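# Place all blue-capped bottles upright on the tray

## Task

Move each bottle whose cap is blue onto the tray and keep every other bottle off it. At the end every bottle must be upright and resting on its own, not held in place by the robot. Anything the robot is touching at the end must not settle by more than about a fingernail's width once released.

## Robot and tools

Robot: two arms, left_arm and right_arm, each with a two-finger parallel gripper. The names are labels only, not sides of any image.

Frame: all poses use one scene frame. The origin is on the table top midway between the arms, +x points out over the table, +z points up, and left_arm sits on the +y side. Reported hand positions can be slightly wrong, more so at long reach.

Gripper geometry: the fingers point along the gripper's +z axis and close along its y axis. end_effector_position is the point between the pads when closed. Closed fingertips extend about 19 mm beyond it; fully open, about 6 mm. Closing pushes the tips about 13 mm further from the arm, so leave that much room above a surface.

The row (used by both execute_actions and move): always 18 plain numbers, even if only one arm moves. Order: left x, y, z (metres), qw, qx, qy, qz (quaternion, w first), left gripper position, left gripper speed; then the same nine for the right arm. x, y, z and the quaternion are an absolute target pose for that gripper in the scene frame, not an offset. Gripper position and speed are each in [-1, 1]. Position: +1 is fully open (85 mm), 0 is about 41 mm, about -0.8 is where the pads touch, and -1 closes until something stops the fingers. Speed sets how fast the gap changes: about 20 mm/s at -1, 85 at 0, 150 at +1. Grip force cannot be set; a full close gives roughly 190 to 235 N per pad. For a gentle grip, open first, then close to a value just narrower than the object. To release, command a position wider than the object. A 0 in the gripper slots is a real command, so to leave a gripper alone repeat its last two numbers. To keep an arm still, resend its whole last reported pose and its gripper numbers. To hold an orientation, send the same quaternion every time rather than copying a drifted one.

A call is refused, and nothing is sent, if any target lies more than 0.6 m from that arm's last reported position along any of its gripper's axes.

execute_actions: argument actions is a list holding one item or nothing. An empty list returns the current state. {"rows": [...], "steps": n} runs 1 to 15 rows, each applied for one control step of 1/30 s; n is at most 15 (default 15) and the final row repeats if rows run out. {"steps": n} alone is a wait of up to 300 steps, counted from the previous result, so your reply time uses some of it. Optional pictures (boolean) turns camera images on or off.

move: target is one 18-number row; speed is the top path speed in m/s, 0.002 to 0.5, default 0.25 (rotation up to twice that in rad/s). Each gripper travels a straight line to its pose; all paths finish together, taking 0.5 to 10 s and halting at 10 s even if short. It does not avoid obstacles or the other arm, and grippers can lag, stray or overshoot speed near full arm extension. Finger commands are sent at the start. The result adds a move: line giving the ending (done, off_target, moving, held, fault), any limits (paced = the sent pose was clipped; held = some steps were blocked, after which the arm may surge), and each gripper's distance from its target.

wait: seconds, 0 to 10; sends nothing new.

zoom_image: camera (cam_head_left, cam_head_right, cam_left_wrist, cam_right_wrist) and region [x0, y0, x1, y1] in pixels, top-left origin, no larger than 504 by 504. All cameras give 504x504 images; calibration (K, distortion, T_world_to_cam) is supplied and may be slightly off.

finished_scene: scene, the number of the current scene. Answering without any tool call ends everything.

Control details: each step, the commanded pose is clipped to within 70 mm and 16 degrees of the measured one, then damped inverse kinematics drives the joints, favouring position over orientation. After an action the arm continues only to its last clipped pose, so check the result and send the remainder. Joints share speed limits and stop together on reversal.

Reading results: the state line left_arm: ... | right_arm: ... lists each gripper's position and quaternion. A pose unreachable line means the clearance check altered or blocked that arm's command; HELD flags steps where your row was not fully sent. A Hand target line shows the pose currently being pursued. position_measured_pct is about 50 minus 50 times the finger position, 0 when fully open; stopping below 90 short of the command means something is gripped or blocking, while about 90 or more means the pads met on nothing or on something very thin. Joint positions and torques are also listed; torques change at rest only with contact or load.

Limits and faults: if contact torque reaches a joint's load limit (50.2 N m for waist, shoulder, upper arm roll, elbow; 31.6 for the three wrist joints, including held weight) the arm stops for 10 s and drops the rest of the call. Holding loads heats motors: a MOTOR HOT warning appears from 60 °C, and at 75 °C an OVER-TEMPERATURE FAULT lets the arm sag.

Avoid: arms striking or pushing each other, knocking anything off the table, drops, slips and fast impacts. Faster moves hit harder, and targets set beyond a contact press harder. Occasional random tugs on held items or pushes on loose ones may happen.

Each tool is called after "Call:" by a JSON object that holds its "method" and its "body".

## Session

Call:
{"method": "execute_actions", "body": {"actions": []}}

Scene clock: 0.00 s of 6400.00 s.
left_arm: end_effector_position=(+0.5290, +0.2916, +0.3730) position_measured_pct=0.0 end_effector_quat_wxyz=(+0.726, -0.396, +0.526, +0.201) | right_arm: end_effector_position=(+0.1042, -0.1611, +0.1038) position_measured_pct=0.0 end_effector_quat_wxyz=(+0.134, +0.549, +0.821, -0.083)
Joint positions: left_arm=[ 1.116  0.809 -0.431  1.736 -1.35   1.525  4.406] | right_arm=[-1.789  0.477  0.578  2.202 -0.036  0.754 -0.763]
Joint velocities: left_arm=[-0.     0.     0.     0.     0.    -0.001  0.001] | right_arm=[-0. -0.  0. -0. -0.  0.  0.]
Joint torques (N m, as the joint torque sensors report them, + toward a larger angle): no reading
Motor temperatures (°C, as the motors report them): left_arm=[27 27 26 25 32 29 35] | right_arm=[24 28 25 27 37 36 37]
Hand target (left_arm): +0.529, +0.292, +0.373; +0.726, -0.396, +0.526, +0.201
Hand target (right_arm): +0.104, -0.161, +0.104; +0.134, +0.549, +0.821, -0.083
camera_calibration (this result's frames):
cam_left_wrist: T_world_to_cam=[[-0.694344, 0.61781, -0.369048, 0.326748], [-0.396331, 0.0997551, 0.912672, -0.114103], [0.600673, 0.779974, 0.175593, -0.459977], [0, 0, 0, 1]] pos_world=[0.457949, 0.168284, 0.305494]
cam_right_wrist: T_world_to_cam=[[0.902411, 0.428785, 0.0424062, -0.037953], [0.403556, -0.875576, 0.265537, -0.148132], [0.150988, -0.22251, -0.963168, 0.188617], [0, 0, 0, 1]] pos_world=[0.0655498, -0.0714579, 0.222614]

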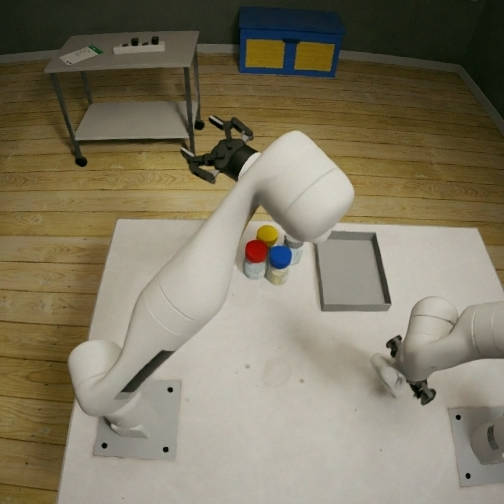

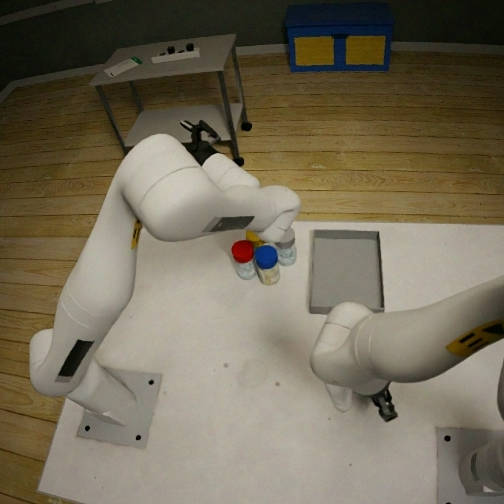

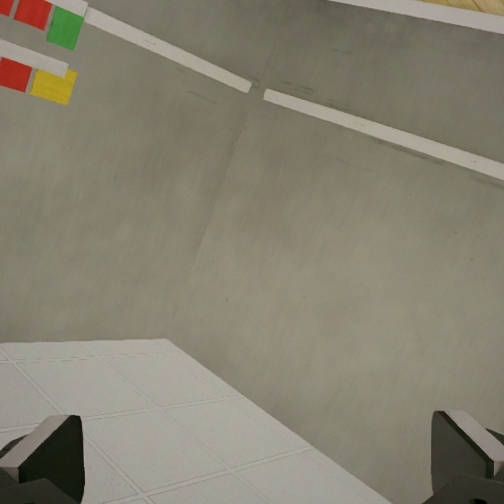

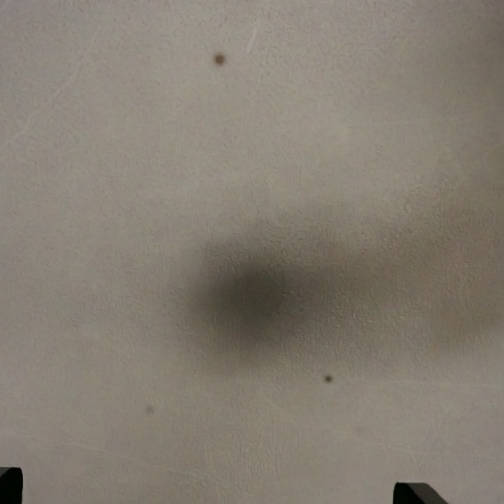

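Call:
{"method": "move", "body": {"target": [0.44,0.05,0.36,0,0.707,0.707,0,0.6,0.5, 0.1042,-0.1611,0.1038,0.134,0.549,0.821,-0.083,1,0], "speed": 0.4}}

Scene clock: 6.93 s of 6400.00 s.
left_arm: end_effector_position=(+0.4390, +0.0501, +0.3609) position_measured_pct=19.8 end_effector_quat_wxyz=(+0.003, +0.708, +0.706, +0.001) | right_arm: end_effector_position=(+0.1042, -0.1611, +0.1038) position_measured_pct=0.0 end_effector_quat_wxyz=(+0.134, +0.549, +0.821, -0.083)
Joint positions: left_arm=[ 0.684  0.57   0.043  0.897 -0.025  1.67   0.709] | right_arm=[-1.788  0.477  0.578  2.202 -0.036  0.754 -0.762]
Joint velocities: left_arm=[-0.     0.018  0.    -0.013  0.001  0.009  0.   ] | right_arm=[-0.001 -0.    -0.    -0.001  0.     0.     0.   ]
Joint torques (N m, as the joint torque sensors report them, + toward a larger angle): left_arm=[  0.15 -21.39   0.11  -8.87   0.09   0.35  -0.15] | right_arm=[ -0.13 -10.79   2.13  -4.09   0.54   0.83  -0.34]
Motor temperatures (°C, as the motors report them): left_arm=[27 27 26 25 32 29 35] | right_arm=[24 28 25 27 37 36 37]
Hand target (left_arm): +0.439, +0.050, +0.360; +0.002, +0.708, +0.706, +0.001
Hand target (right_arm): +0.104, -0.161, +0.104; +0.134, +0.549, +0.821, -0.083
Off the commanded pose (left_arm): 0.001 m, 0 deg.
Off the commanded pose (right_arm): 0.000 m, 0 deg.
move: done; limits=paced
camera_calibration (this result's frames):
cam_left_wrist: T_world_to_cam=[[0.999917, 0.00515163, -0.0117792, -0.433002], [0.0056297, -0.999147, 0.0409198, 0.078577], [-0.0115584, -0.0409827, -0.999093, 0.518478], [0, 0, 0, 1]] pos_world=[0.438516, 0.101989, 0.509692]
cam_right_wrist: T_world_to_cam=[[0.902558, 0.428518, 0.0419835, -0.0379602], [0.403506, -0.875821, 0.264804, -0.148103], [0.150243, -0.22206, -0.963388, 0.188765], [0, 0, 0, 1]] pos_world=[0.065661, -0.0715277, 0.222666]

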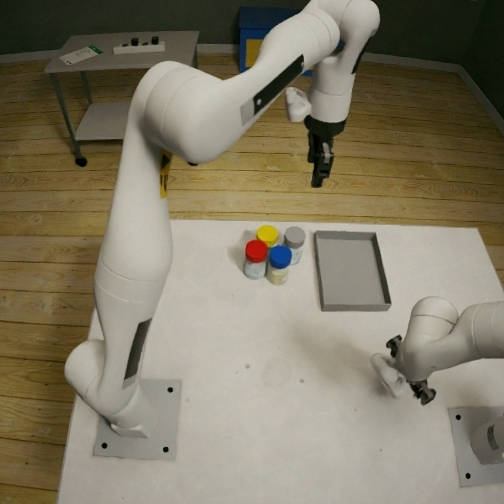

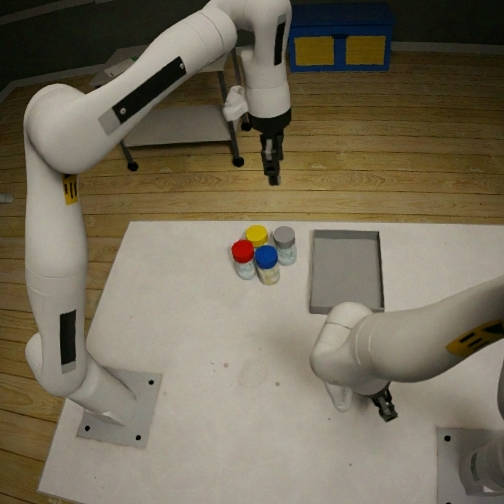

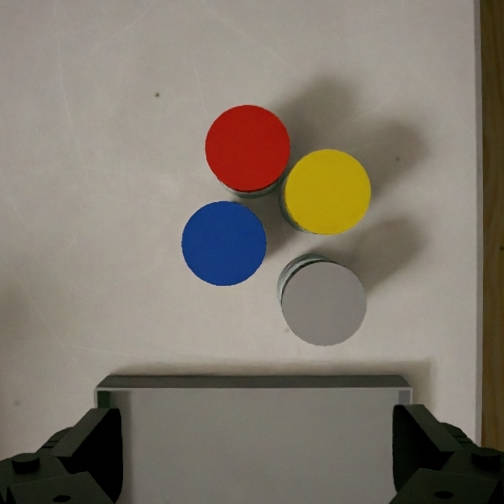

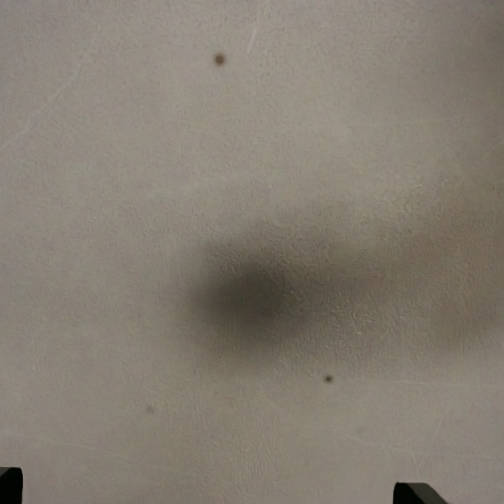

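Call:
{"method": "move", "body": {"target": [0.42,0.088,0.17,0,0.98,0.199,0,0.6,0.5, 0.1042,-0.1611,0.1038,0.134,0.549,0.821,-0.083,1,0], "speed": 0.35}}

Scene clock: 10.20 s of 6400.00 s.
left_arm: end_effector_position=(+0.4197, +0.0879, +0.1701) position_measured_pct=19.8 end_effector_quat_wxyz=(-0.000, +0.980, +0.199, +0.000) | right_arm: end_effector_position=(+0.1042, -0.1611, +0.1038) position_measured_pct=0.0 end_effector_quat_wxyz=(+0.134, +0.549, +0.821, -0.083)
Joint positions: left_arm=[ 0.505  0.587  0.265  1.523 -0.168  1.053 -0.366] | right_arm=[-1.788  0.477  0.578  2.202 -0.036  0.754 -0.762]
Joint velocities: left_arm=[-0.005  0.    -0.001  0.002  0.001 -0.003 -0.006] | right_arm=[ 0.001 -0.001 -0.001  0.001 -0.    -0.    -0.   ]
Joint torques (N m, as the joint torque sensors report them, + toward a larger angle): left_arm=[  0.7  -19.75   1.45  -7.68   0.15   0.05  -0.24] | right_arm=[  0.03 -10.93   2.    -4.06   0.55   0.86  -0.33]
Motor temperatures (°C, as the motors report them): left_arm=[27 27 26 25 32 29 35] | right_arm=[24 28 25 27 37 36 37]
Hand target (left_arm): +0.420, +0.088, +0.170; -0.000, +0.980, +0.199, +0.000
Hand target (right_arm): +0.104, -0.161, +0.104; +0.134, +0.549, +0.821, -0.083
Off the commanded pose (left_arm): 0.000 m, 0 deg.
Off the commanded pose (right_arm): 0.000 m, 0 deg.
move: done
camera_calibration (this result's frames):
cam_left_wrist: T_world_to_cam=[[0.396855, -0.917718, -0.0173215, -0.0810037], [-0.916913, -0.397233, 0.0384385, 0.459059], [-0.0421563, 0.000627831, -0.999111, 0.338365], [0, 0, 0, 1]] pos_world=[0.467328, 0.107802, 0.319015]
cam_right_wrist: T_world_to_cam=[[0.902558, 0.428517, 0.0419829, -0.0379604], [0.403505, -0.875821, 0.264804, -0.148102], [0.150243, -0.222061, -0.963388, 0.188765], [0, 0, 0, 1]] pos_world=[0.065661, -0.0715271, 0.222666]

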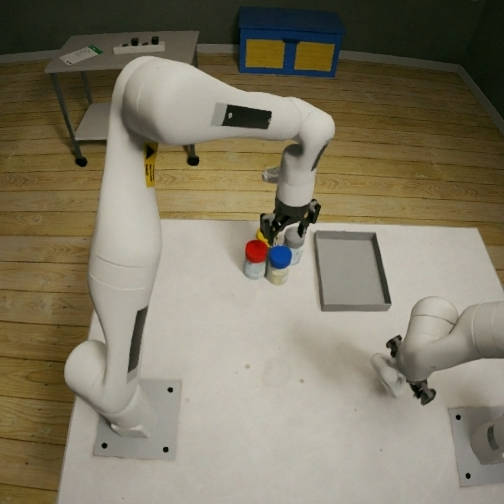

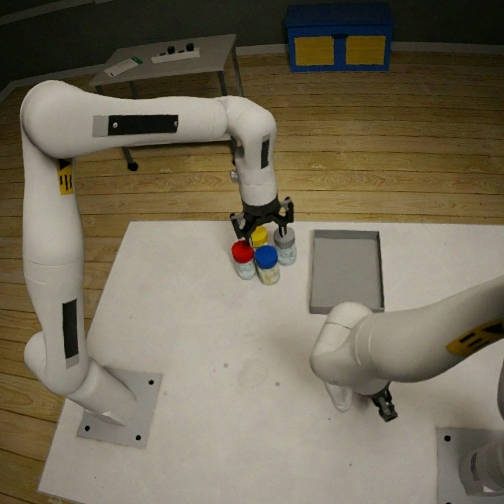

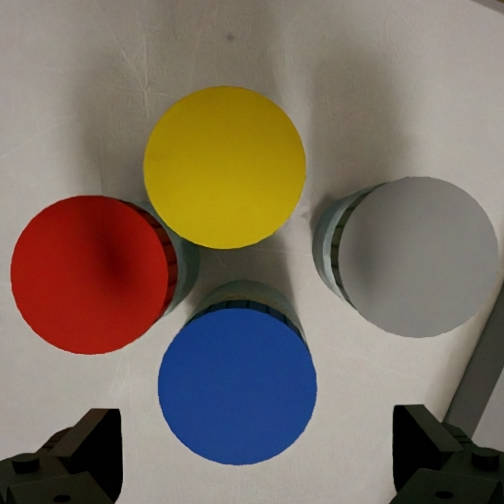

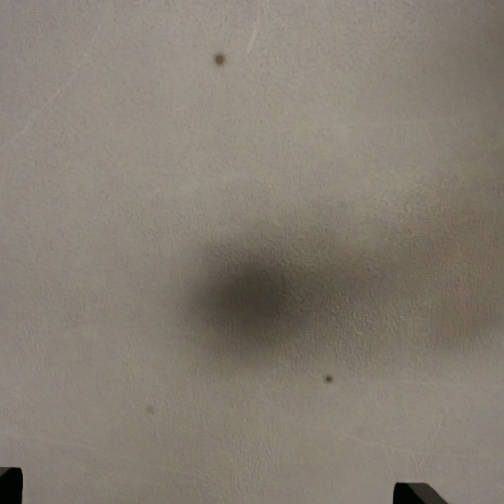

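Call:
{"method": "move", "body": {"target": [0.417,0.095,0.13,0,0.98,0.199,0,0.6,0.5, 0.1042,-0.1611,0.1038,0.134,0.549,0.821,-0.083,1,0], "speed": 0.12}}

Call:
{"method": "move", "body": {"target": [0.417,0.095,0.082,0,0.98,0.199,0,0.6,0.5, 0.1042,-0.1611,0.1038,0.134,0.549,0.821,-0.083,1,0], "speed": 0.1}}

Scene clock: 11.83 s of 6400.00 s.
left_arm: end_effector_position=(+0.4170, +0.0950, +0.1302) position_measured_pct=19.8 end_effector_quat_wxyz=(+0.000, +0.980, +0.199, +0.000) | right_arm: end_effector_position=(+0.1042, -0.1611, +0.1038) position_measured_pct=0.0 end_effector_quat_wxyz=(+0.134, +0.549, +0.821, -0.083)
Joint positions: left_arm=[ 0.502  0.626  0.251  1.601 -0.182  0.937 -0.359] | right_arm=[-1.788  0.477  0.578  2.202 -0.036  0.754 -0.762]
Joint velocities: left_arm=[ 0.001  0.002 -0.     0.001  0.    -0.004  0.001] | right_arm=[ 0.    -0.    -0.     0.001 -0.    -0.    -0.   ]
Joint torques (N m, as the joint torque sensors report them, + toward a larger angle): left_arm=[ -0.06 -19.75   1.57  -7.15   0.    -0.15  -0.1 ] | right_arm=[  0.04 -10.78   2.26  -4.06   0.54   0.89  -0.34]
Motor temperatures (°C, as the motors report them): left_arm=[27 27 26 25 32 29 35] | right_arm=[24 28 25 27 37 36 37]
Hand target (left_arm): +0.417, +0.095, +0.130; +0.000, +0.980, +0.199, -0.000
Hand target (right_arm): +0.104, -0.161, +0.104; +0.134, +0.549, +0.821, -0.083
Off the commanded pose (left_arm): 0.000 m, 0 deg.
Off the commanded pose (right_arm): 0.000 m, 0 deg.
move: done
camera_calibration (this result's frames):
cam_left_wrist: T_world_to_cam=[[0.397583, -0.917407, -0.0170795, -0.0744934], [-0.916591, -0.39795, 0.0386887, 0.460811], [-0.04229, 0.000272909, -0.999105, 0.298434], [0, 0, 0, 1]] pos_world=[0.464614, 0.114958, 0.279066]
cam_right_wrist: T_world_to_cam=[[0.902558, 0.428517, 0.0419829, -0.0379604], [0.403506, -0.875821, 0.264804, -0.148102], [0.150243, -0.222061, -0.963388, 0.188765], [0, 0, 0, 1]] pos_world=[0.065661, -0.071527, 0.222666]

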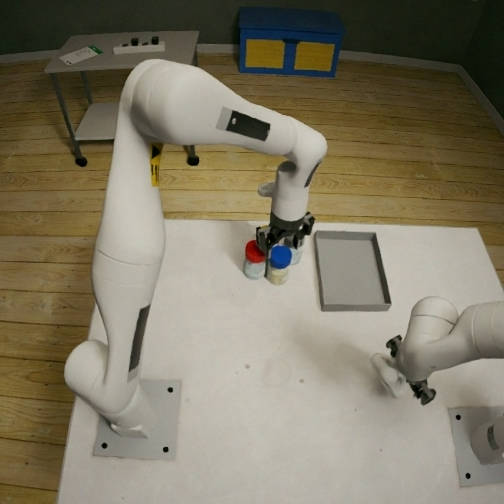

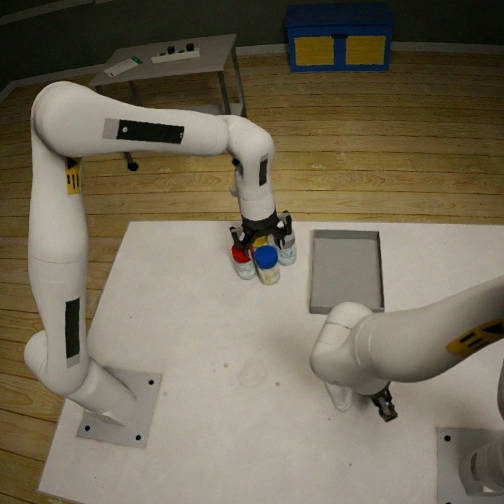

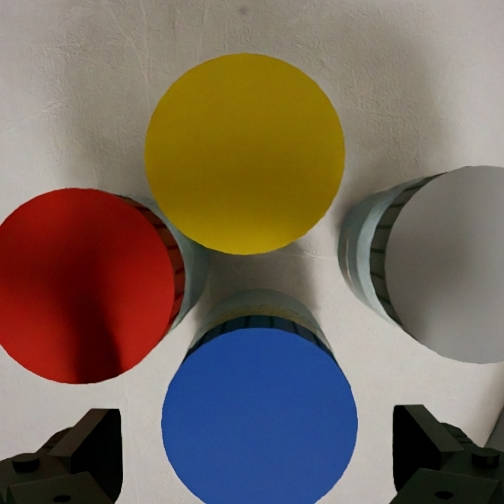

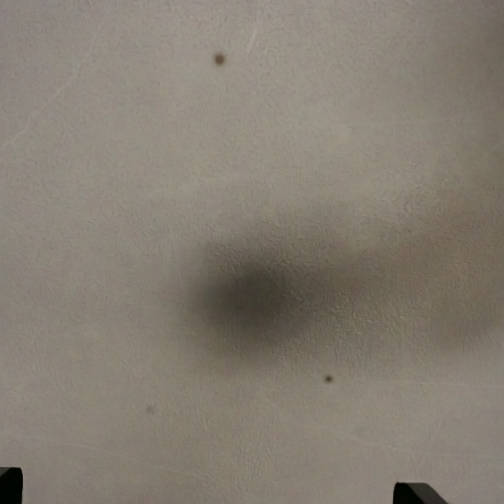

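Scene clock: 12.70 s of 6400.00 s.
left_arm: end_effector_position=(+0.4171, +0.0950, +0.0823) position_measured_pct=19.8 end_effector_quat_wxyz=(+0.000, +0.980, +0.199, +0.000) | right_arm: end_effector_position=(+0.1042, -0.1611, +0.1038) position_measured_pct=0.0 end_effector_quat_wxyz=(+0.134, +0.549, +0.821, -0.083)
Joint positions: left_arm=[ 0.515  0.699  0.231  1.649 -0.204  0.817 -0.341] | right_arm=[-1.788  0.477  0.578  2.202 -0.036  0.754 -0.762]
Joint velocities: left_arm=[ 0.001  0.003 -0.     0.     0.    -0.002 -0.   ] | right_arm=[-0. -0. -0.  0.  0. -0.  0.]
Joint torques (N m, as the joint torque sensors report them, + toward a larger angle): left_arm=[  0.24 -20.81   1.58  -6.94   0.15   0.08   0.18] | right_arm=[  0.02 -10.75   2.15  -4.21   0.61   0.78  -0.35]
Motor temperatures (°C, as the motors report them): left_arm=[27 27 26 25 32 29 35] | right_arm=[24 28 25 27 37 36 37]
Hand target (left_arm): +0.417, +0.095, +0.082; +0.000, +0.980, +0.199, -0.000
Hand target (right_arm): +0.104, -0.161, +0.104; +0.134, +0.549, +0.821, -0.083
Off the commanded pose (left_arm): 0.000 m, 0 deg.
Off the commanded pose (right_arm): 0.000 m, 0 deg.
move: done
camera_calibration (this result's frames):
cam_left_wrist: T_world_to_cam=[[0.397652, -0.91738, -0.0169459, -0.0753714], [-0.916566, -0.398012, 0.0386458, 0.462695], [-0.0421976, 0.000164512, -0.999109, 0.250533], [0, 0, 0, 1]] pos_world=[0.464634, 0.114973, 0.231151]
cam_right_wrist: T_world_to_cam=[[0.902558, 0.428517, 0.041983, -0.0379604], [0.403506, -0.875821, 0.264804, -0.148102], [0.150243, -0.222061, -0.963388, 0.188765], [0, 0, 0, 1]] pos_world=[0.065661, -0.071527, 0.222666]

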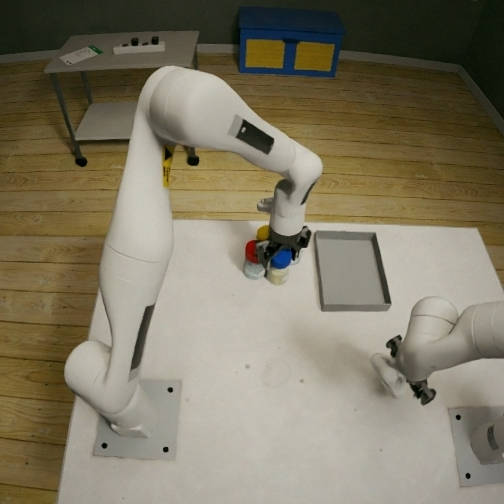

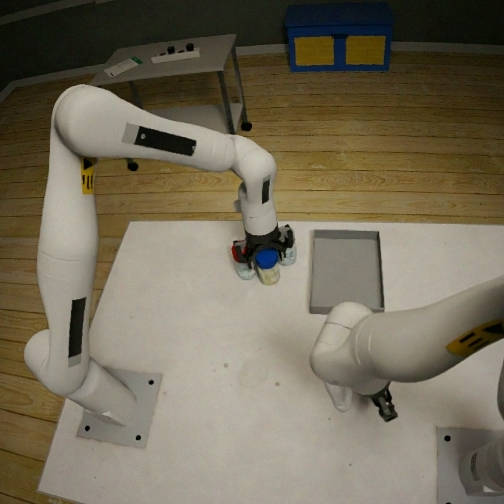

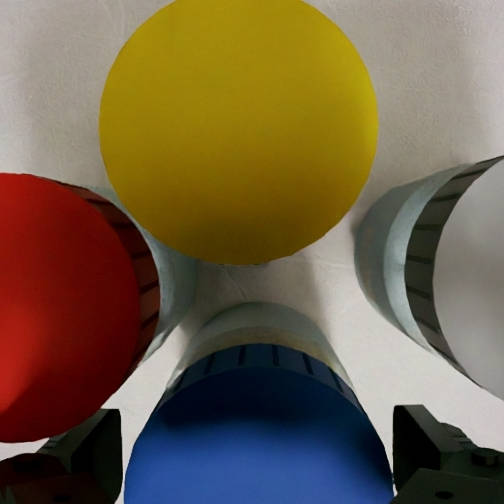

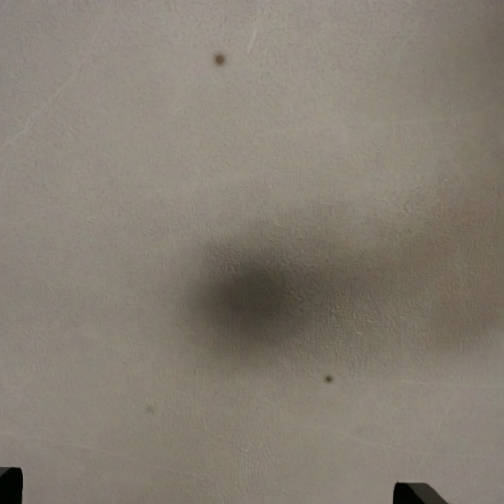

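Call:
{"method": "move", "body": {"target": [0.417,0.095,0.082,0,0.98,0.199,0,-1,0.5, 0.1042,-0.1611,0.1038,0.134,0.549,0.821,-0.083,1,0]}}

Call:
{"method": "move", "body": {"target": [0.412,0.093,0.2,0,0.98,0.199,0,-1,0.5, 0.1042,-0.1611,0.1038,0.134,0.549,0.821,-0.083,1,0], "speed": 0.22}}

Call:
{"method": "move", "body": {"target": [0.42,-0.10,0.16,0,1,0,0,-1,0.5, 0.1042,-0.1611,0.1038,0.134,0.549,0.821,-0.083,1,0], "speed": 0.3}}

Call:
{"method": "move", "body": {"target": [0.42,-0.10,0.0855,0,1,0,0,-1,0.5, 0.1042,-0.1611,0.1038,0.134,0.549,0.821,-0.083,1,0], "speed": 0.07}}

Call:
{"method": "move", "body": {"target": [0.42,-0.10,0.0855,0,1,0,0,0.6,0.5, 0.1042,-0.1611,0.1038,0.134,0.549,0.821,-0.083,1,0]}}

Call:
{"method": "move", "body": {"target": [0.42,-0.10,0.2,0,1,0,0,0.6,0.5, 0.1042,-0.1611,0.1038,0.134,0.549,0.821,-0.083,1,0], "speed": 0.25}}

Scene clock: 15.03 s of 6400.00 s.
left_arm: end_effector_position=(+0.4173, +0.0947, +0.0827) position_measured_pct=38.9 end_effector_quat_wxyz=(+0.000, +0.980, +0.199, +0.000) | right_arm: end_effector_position=(+0.1042, -0.1611, +0.1038) position_measured_pct=0.0 end_effector_quat_wxyz=(+0.134, +0.549, +0.821, -0.083)
Joint positions: left_arm=[ 0.516  0.699  0.231  1.648 -0.204  0.817 -0.341] | right_arm=[-1.788  0.477  0.578  2.202 -0.036  0.754 -0.762]
Joint velocities: left_arm=[ 0.    -0.     0.    -0.001 -0.     0.     0.001] | right_arm=[-0.     0.001 -0.     0.001 -0.     0.     0.   ]
Joint torques (N m, as the joint torque sensors report them, + toward a larger angle): left_arm=[ -0.2  -19.82   0.99  -6.08   0.22  -0.22  -0.18] | right_arm=[ -0.1  -10.68   2.1   -4.09   0.53   0.87  -0.41]
Motor temperatures (°C, as the motors report them): left_arm=[27 28 26 25 32 29 35] | right_arm=[24 28 25 27 37 36 37]
Hand target (left_arm): +0.417, +0.095, +0.082; -0.000, +0.980, +0.199, -0.000
Hand target (right_arm): +0.104, -0.161, +0.104; +0.134, +0.549, +0.821, -0.083
Off the commanded pose (left_arm): 0.001 m, 0 deg.
Off the commanded pose (right_arm): 0.000 m, 0 deg.
move: done
camera_calibration (this result's frames):
cam_left_wrist: T_world_to_cam=[[0.397556, -0.917437, -0.0160836, -0.075729], [-0.916653, -0.397882, 0.0379273, 0.462889], [-0.0411953, -0.000335127, -0.999151, 0.25061], [0, 0, 0, 1]] pos_world=[0.464739, 0.114783, 0.231623]
cam_right_wrist: T_world_to_cam=[[0.902558, 0.428517, 0.0419829, -0.0379604], [0.403506, -0.875821, 0.264804, -0.148102], [0.150243, -0.222061, -0.963388, 0.188765], [0, 0, 0, 1]] pos_world=[0.0656609, -0.071527, 0.222666]

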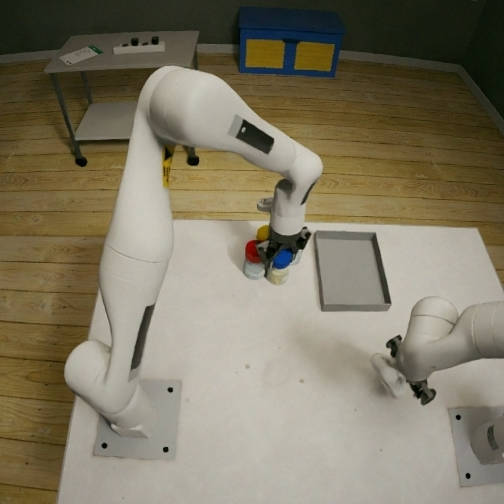

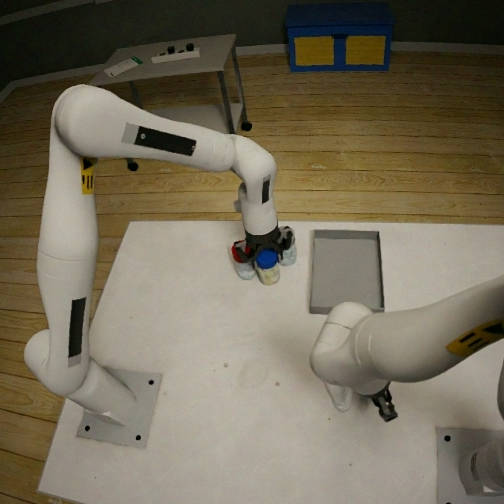

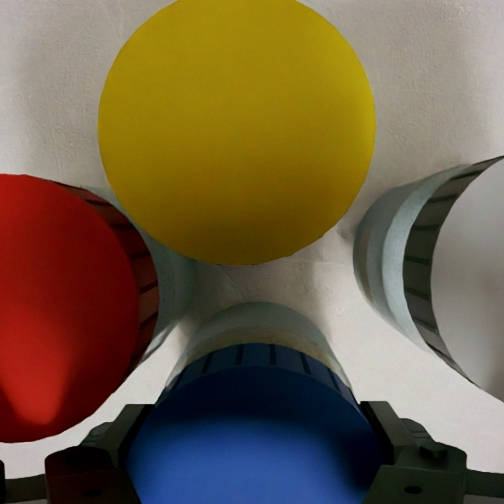

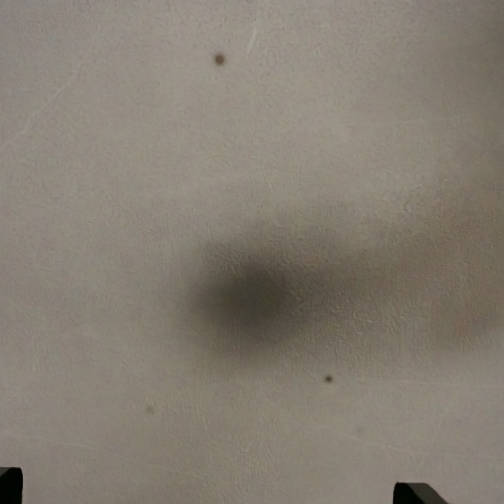

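Scene clock: 16.03 s of 6400.00 s.
left_arm: end_effector_position=(+0.4120, +0.0930, +0.1997) position_measured_pct=38.9 end_effector_quat_wxyz=(-0.000, +0.980, +0.199, +0.000) | right_arm: end_effector_position=(+0.1042, -0.1611, +0.1038) position_measured_pct=0.0 end_effector_quat_wxyz=(+0.134, +0.549, +0.821, -0.083)
Joint positions: left_arm=[ 0.498  0.535  0.273  1.51  -0.154  1.118 -0.373] | right_arm=[-1.788  0.477  0.578  2.202 -0.036  0.754 -0.762]
Joint velocities: left_arm=[ 0.    -0.002 -0.    -0.003  0.001  0.002 -0.001] | right_arm=[ 0.     0.    -0.001  0.    -0.     0.    -0.   ]
Joint torques (N m, as the joint torque sensors report them, + toward a larger angle): left_arm=[ -0.17 -20.     1.16  -8.67   0.13   0.37  -0.14] | right_arm=[ -0.01 -10.84   2.08  -3.99   0.52   0.88  -0.4 ]
Motor temperatures (°C, as the motors report them): left_arm=[27 28 26 25 32 29 35] | right_arm=[24 28 25 27 37 36 37]
Hand target (left_arm): +0.412, +0.093, +0.200; -0.000, +0.980, +0.199, +0.000
Hand target (right_arm): +0.104, -0.161, +0.104; +0.134, +0.549, +0.821, -0.083
Off the commanded pose (left_arm): 0.000 m, 0 deg.
Off the commanded pose (right_arm): 0.000 m, 0 deg.
move: done
camera_calibration (this result's frames):
cam_left_wrist: T_world_to_cam=[[0.397587, -0.917398, -0.0174958, -0.0730427], [-0.916587, -0.397971, 0.0385764, 0.452742], [-0.0423527, 0.000698976, -0.999102, 0.367653], [0, 0, 0, 1]] pos_world=[0.45959, 0.112912, 0.34858]
cam_right_wrist: T_world_to_cam=[[0.902558, 0.428517, 0.041983, -0.0379605], [0.403506, -0.875821, 0.264804, -0.148102], [0.150243, -0.222061, -0.963388, 0.188765], [0, 0, 0, 1]] pos_world=[0.065661, -0.071527, 0.222666]

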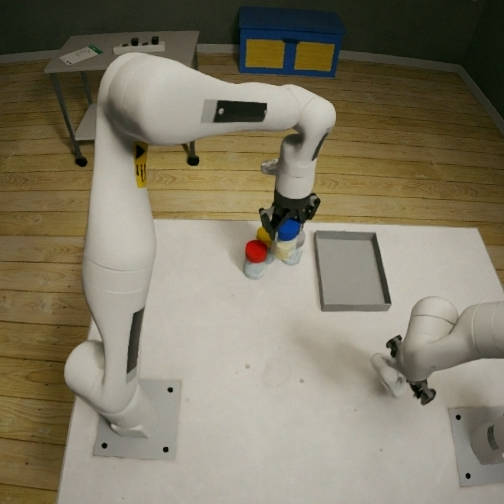

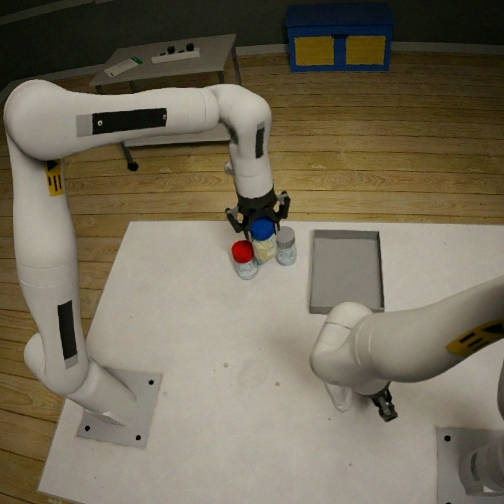

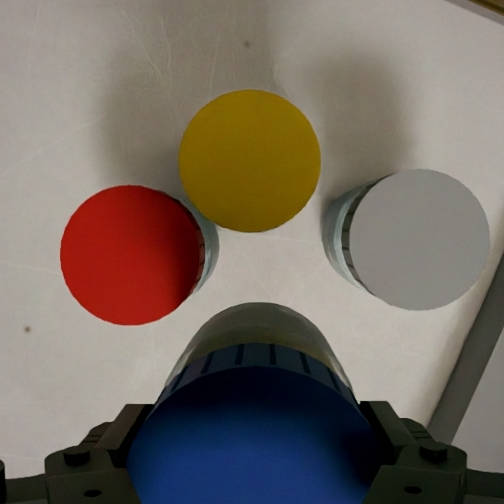

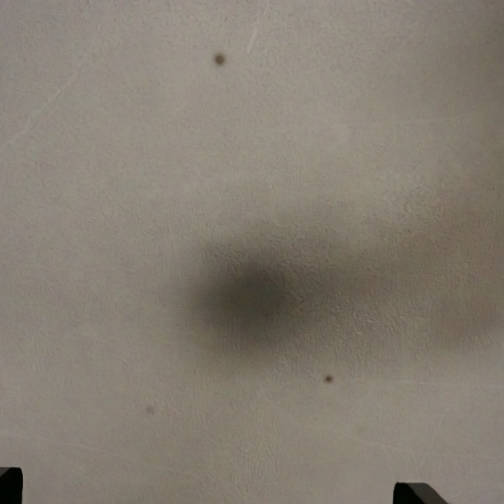

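Scene clock: 17.33 s of 6400.00 s.
left_arm: end_effector_position=(+0.4200, -0.1000, +0.1611) position_measured_pct=38.9 end_effector_quat_wxyz=(+0.001, +1.000, +0.000, +0.001) | right_arm: end_effector_position=(+0.1042, -0.1611, +0.1038) position_measured_pct=0.0 end_effector_quat_wxyz=(+0.134, +0.549, +0.821, -0.083)
Joint positions: left_arm=[ 0.773  0.935  0.351  0.885 -0.287  1.359 -0.527] | right_arm=[-1.788  0.477  0.578  2.202 -0.036  0.754 -0.762]
Joint velocities: left_arm=[ 0.006  0.017  0.001 -0.015 -0.     0.009 -0.001] | right_arm=[ 0.001 -0.     0.001 -0.    -0.    -0.     0.   ]
Joint torques (N m, as the joint torque sensors report them, + toward a larger angle): left_arm=[  0.21 -28.36   2.51  -9.05   0.     0.14   0.03] | right_arm=[ -0.01 -10.85   2.19  -4.1    0.56   0.83  -0.31]
Motor temperatures (°C, as the motors report them): left_arm=[27 28 26 25 32 29 35] | right_arm=[24 28 25 27 37 36 37]
Hand target (left_arm): +0.420, -0.100, +0.160; +0.000, +1.000, -0.000, +0.000
Hand target (right_arm): +0.104, -0.161, +0.104; +0.134, +0.549, +0.821, -0.083
Off the commanded pose (left_arm): 0.001 m, 0 deg.
Off the commanded pose (right_arm): 0.000 m, 0 deg.
move: done
camera_calibration (this result's frames):
cam_left_wrist: T_world_to_cam=[[0.00847739, -0.999836, -0.016001, -0.0990234], [-0.999251, -0.00907452, 0.037622, 0.458489], [-0.037761, 0.0156701, -0.999164, 0.329136], [0, 0, 0, 1]] pos_world=[0.471414, -0.100004, 0.310027]
cam_right_wrist: T_world_to_cam=[[0.902558, 0.428517, 0.0419826, -0.0379602], [0.403506, -0.875821, 0.264805, -0.148103], [0.150243, -0.222061, -0.963388, 0.188765], [0, 0, 0, 1]] pos_world=[0.0656609, -0.0715272, 0.222666]

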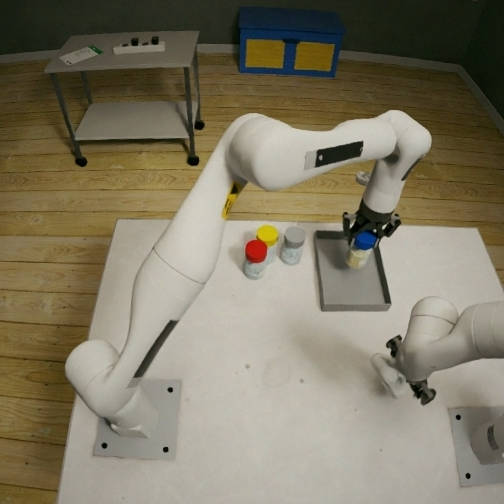

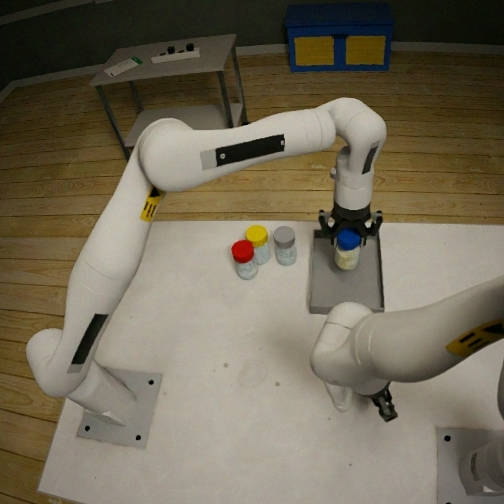

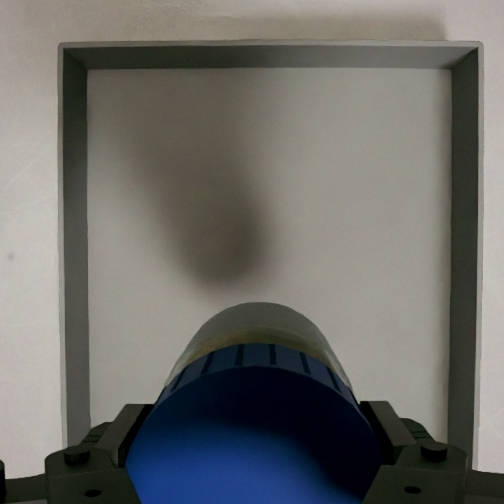

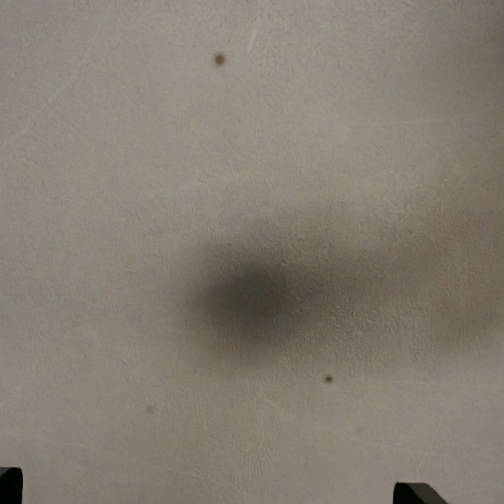

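Scene clock: 18.73 s of 6400.00 s.
left_arm: end_effector_position=(+0.4201, -0.1000, +0.0859) position_measured_pct=38.9 end_effector_quat_wxyz=(+0.000, +1.000, +0.000, +0.000) | right_arm: end_effector_position=(+0.1042, -0.1611, +0.1038) position_measured_pct=0.0 end_effector_quat_wxyz=(+0.134, +0.549, +0.821, -0.083)
Joint positions: left_arm=[ 0.769  1.005  0.334  0.988 -0.303  1.19  -0.508] | right_arm=[-1.788  0.477  0.578  2.202 -0.036  0.754 -0.762]
Joint velocities: left_arm=[-0.     0.     0.001  0.001  0.001 -0.     0.002] | right_arm=[ 0.002 -0.     0.    -0.    -0.    -0.     0.   ]
Joint torques (N m, as the joint torque sensors report them, + toward a larger angle): left_arm=[  0.38 -27.09   2.72  -7.86   0.09  -0.27   0.07] | right_arm=[ -0.04 -10.74   2.16  -4.05   0.59   0.8   -0.38]
Motor temperatures (°C, as the motors report them): left_arm=[27 28 26 25 32 29 35] | right_arm=[24 28 25 27 37 36 37]
Hand target (left_arm): +0.420, -0.100, +0.086; +0.000, +1.000, -0.000, -0.000
Hand target (right_arm): +0.104, -0.161, +0.104; +0.134, +0.549, +0.821, -0.083
Off the commanded pose (left_arm): 0.000 m, 0 deg.
Off the commanded pose (right_arm): 0.000 m, 0 deg.
move: done
camera_calibration (this result's frames):
cam_left_wrist: T_world_to_cam=[[0.00830374, -0.99982, -0.0170487, -0.100051], [-0.999216, -0.00895643, 0.0385718, 0.461308], [-0.0387176, 0.016715, -0.99911, 0.254575], [0, 0, 0, 1]] pos_world=[0.471633, -0.100156, 0.23485]
cam_right_wrist: T_world_to_cam=[[0.902558, 0.428517, 0.0419828, -0.0379603], [0.403506, -0.875821, 0.264804, -0.148102], [0.150243, -0.222061, -0.963388, 0.188765], [0, 0, 0, 1]] pos_world=[0.0656609, -0.0715271, 0.222666]

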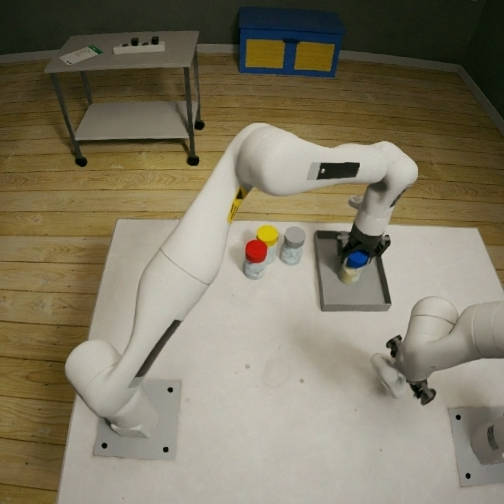

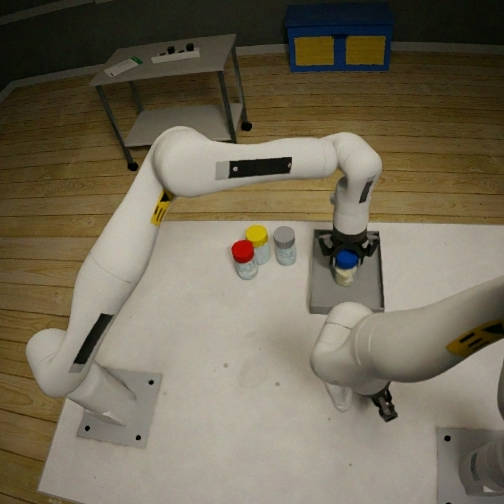

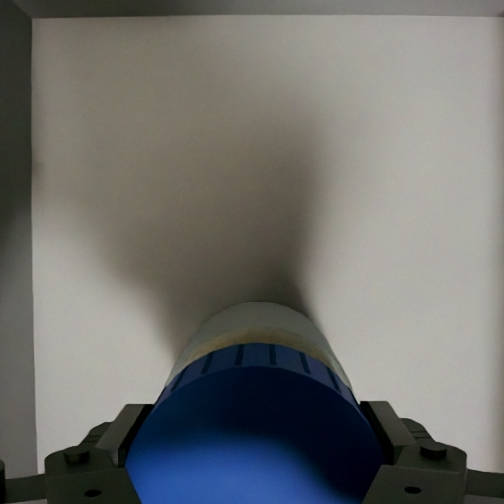

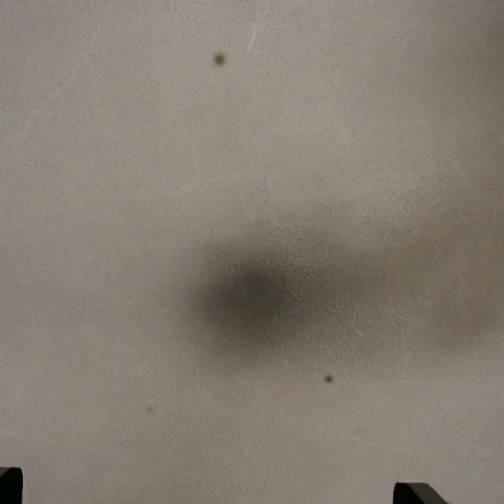

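Scene clock: 19.43 s of 6400.00 s.
left_arm: end_effector_position=(+0.4200, -0.1000, +0.0855) position_measured_pct=19.8 end_effector_quat_wxyz=(+0.000, +1.000, +0.000, +0.000) | right_arm: end_effector_position=(+0.1042, -0.1611, +0.1038) position_measured_pct=0.0 end_effector_quat_wxyz=(+0.134, +0.549, +0.821, -0.083)
Joint positions: left_arm=[ 0.769  1.006  0.334  0.988 -0.303  1.19  -0.508] | right_arm=[-1.788  0.477  0.578  2.202 -0.036  0.754 -0.762]
Joint velocities: left_arm=[-0.001  0.     0.    -0.    -0.     0.001  0.001] | right_arm=[ 0.001 -0.001  0.001 -0.002  0.    -0.    -0.   ]
Joint torques (N m, as the joint torque sensors report them, + toward a larger angle): left_arm=[ -0.21 -26.56   2.19  -8.19   0.07   0.     0.01] | right_arm=[  0.03 -10.86   2.15  -4.14   0.56   0.86  -0.32]
Motor temperatures (°C, as the motors report them): left_arm=[27 28 26 25 32 29 35] | right_arm=[24 28 25 27 37 36 37]
Hand target (left_arm): +0.420, -0.100, +0.086; +0.000, +1.000, -0.000, -0.000
Hand target (right_arm): +0.104, -0.161, +0.104; +0.134, +0.549, +0.821, -0.083
Off the commanded pose (left_arm): 0.000 m, 0 deg.
Off the commanded pose (right_arm): 0.000 m, 0 deg.
move: done
camera_calibration (this result's frames):
cam_left_wrist: T_world_to_cam=[[0.00826545, -0.999818, -0.0172208, -0.10005], [-0.999211, -0.00892701, 0.0387004, 0.461262], [-0.038847, 0.0168873, -0.999102, 0.2542], [0, 0, 0, 1]] pos_world=[0.4716, -0.100207, 0.234398]
cam_right_wrist: T_world_to_cam=[[0.902558, 0.428518, 0.0419827, -0.0379602], [0.403506, -0.875821, 0.264804, -0.148102], [0.150243, -0.222061, -0.963388, 0.188765], [0, 0, 0, 1]] pos_world=[0.0656609, -0.0715271, 0.222666]

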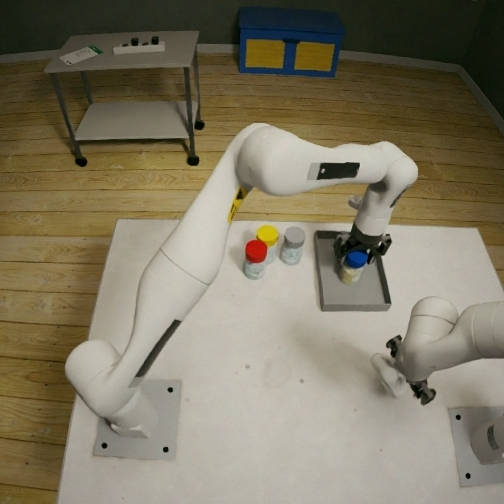

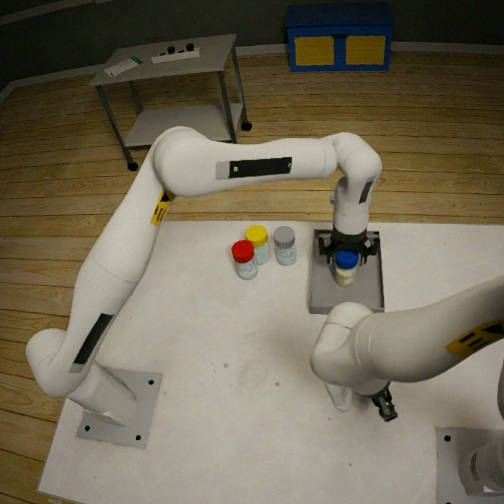

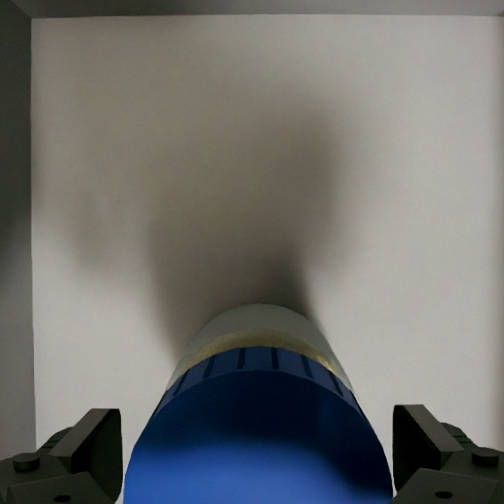

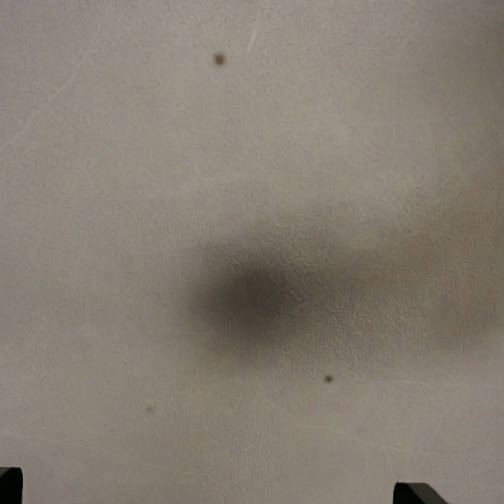

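Scene clock: 20.37 s of 6400.00 s.
left_arm: end_effector_position=(+0.4201, -0.0999, +0.2000) position_measured_pct=19.8 end_effector_quat_wxyz=(+0.000, +1.000, +0.000, +0.000) | right_arm: end_effector_position=(+0.1042, -0.1611, +0.1038) position_measured_pct=0.0 end_effector_quat_wxyz=(+0.134, +0.549, +0.821, -0.083)
Joint positions: left_arm=[ 0.78   0.915  0.357  0.8   -0.282  1.463 -0.54 ] | right_arm=[-1.788  0.477  0.578  2.202 -0.036  0.754 -0.762]
Joint velocities: left_arm=[ 0.002  0.003  0.    -0.004 -0.001  0.002  0.   ] | right_arm=[ 0.001 -0.     0.    -0.002 -0.     0.     0.   ]
Joint torques (N m, as the joint torque sensors report them, + toward a larger angle): left_arm=[ -0.36 -26.83   2.05  -8.8    0.05   0.5   -0.14] | right_arm=[  0.02 -10.77   2.18  -4.01   0.54   0.76  -0.4 ]
Motor temperatures (°C, as the motors report them): left_arm=[27 28 26 25 32 29 35] | right_arm=[24 28 25 27 37 36 37]
Hand target (left_arm): +0.420, -0.100, +0.200; -0.000, +1.000, +0.000, +0.000
Hand target (right_arm): +0.104, -0.161, +0.104; +0.134, +0.549, +0.821, -0.083
Off the commanded pose (left_arm): 0.000 m, 0 deg.
Off the commanded pose (right_arm): 0.000 m, 0 deg.
move: done
camera_calibration (this result's frames):
cam_left_wrist: T_world_to_cam=[[0.00846345, -0.999817, -0.0171472, -0.0981219], [-0.999223, -0.00911597, 0.0383401, 0.457004], [-0.0384895, 0.0168094, -0.999118, 0.368489], [0, 0, 0, 1]] pos_world=[0.471663, -0.100132, 0.34896]
cam_right_wrist: T_world_to_cam=[[0.902558, 0.428517, 0.0419828, -0.0379603], [0.403506, -0.875821, 0.264804, -0.148102], [0.150243, -0.222061, -0.963388, 0.188765], [0, 0, 0, 1]] pos_world=[0.0656609, -0.071527, 0.222666]

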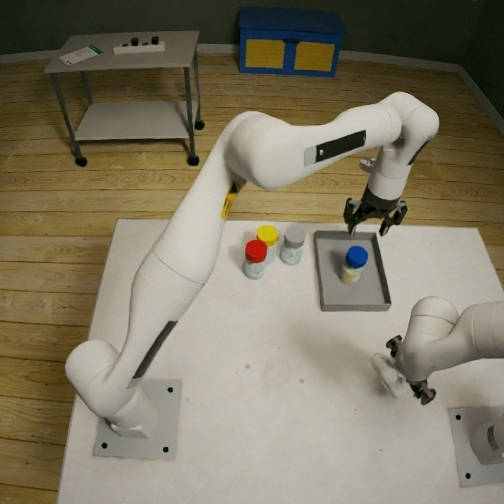

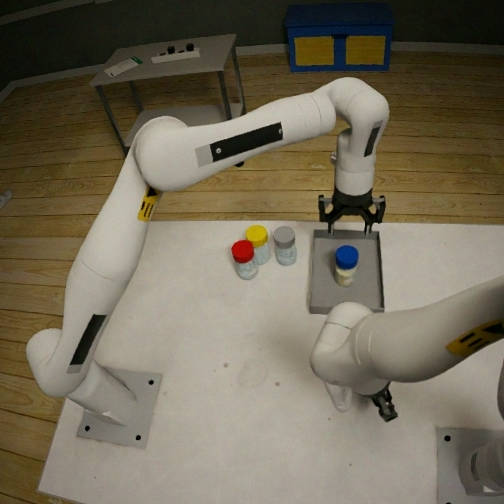

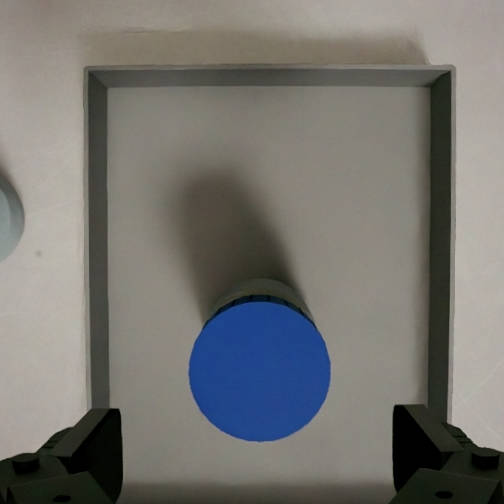

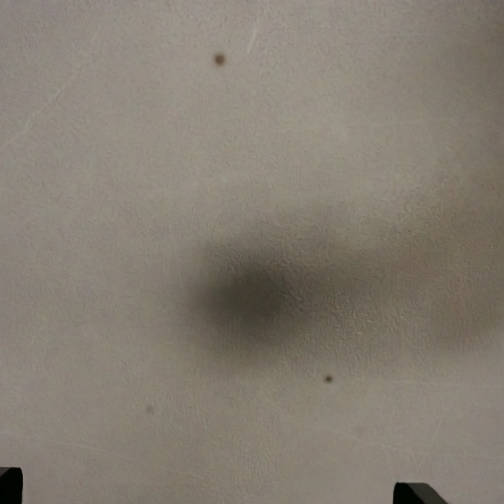

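Call:
{"method": "finished_scene", "body": {"scene": 2}}

The scene is finished: the task was done.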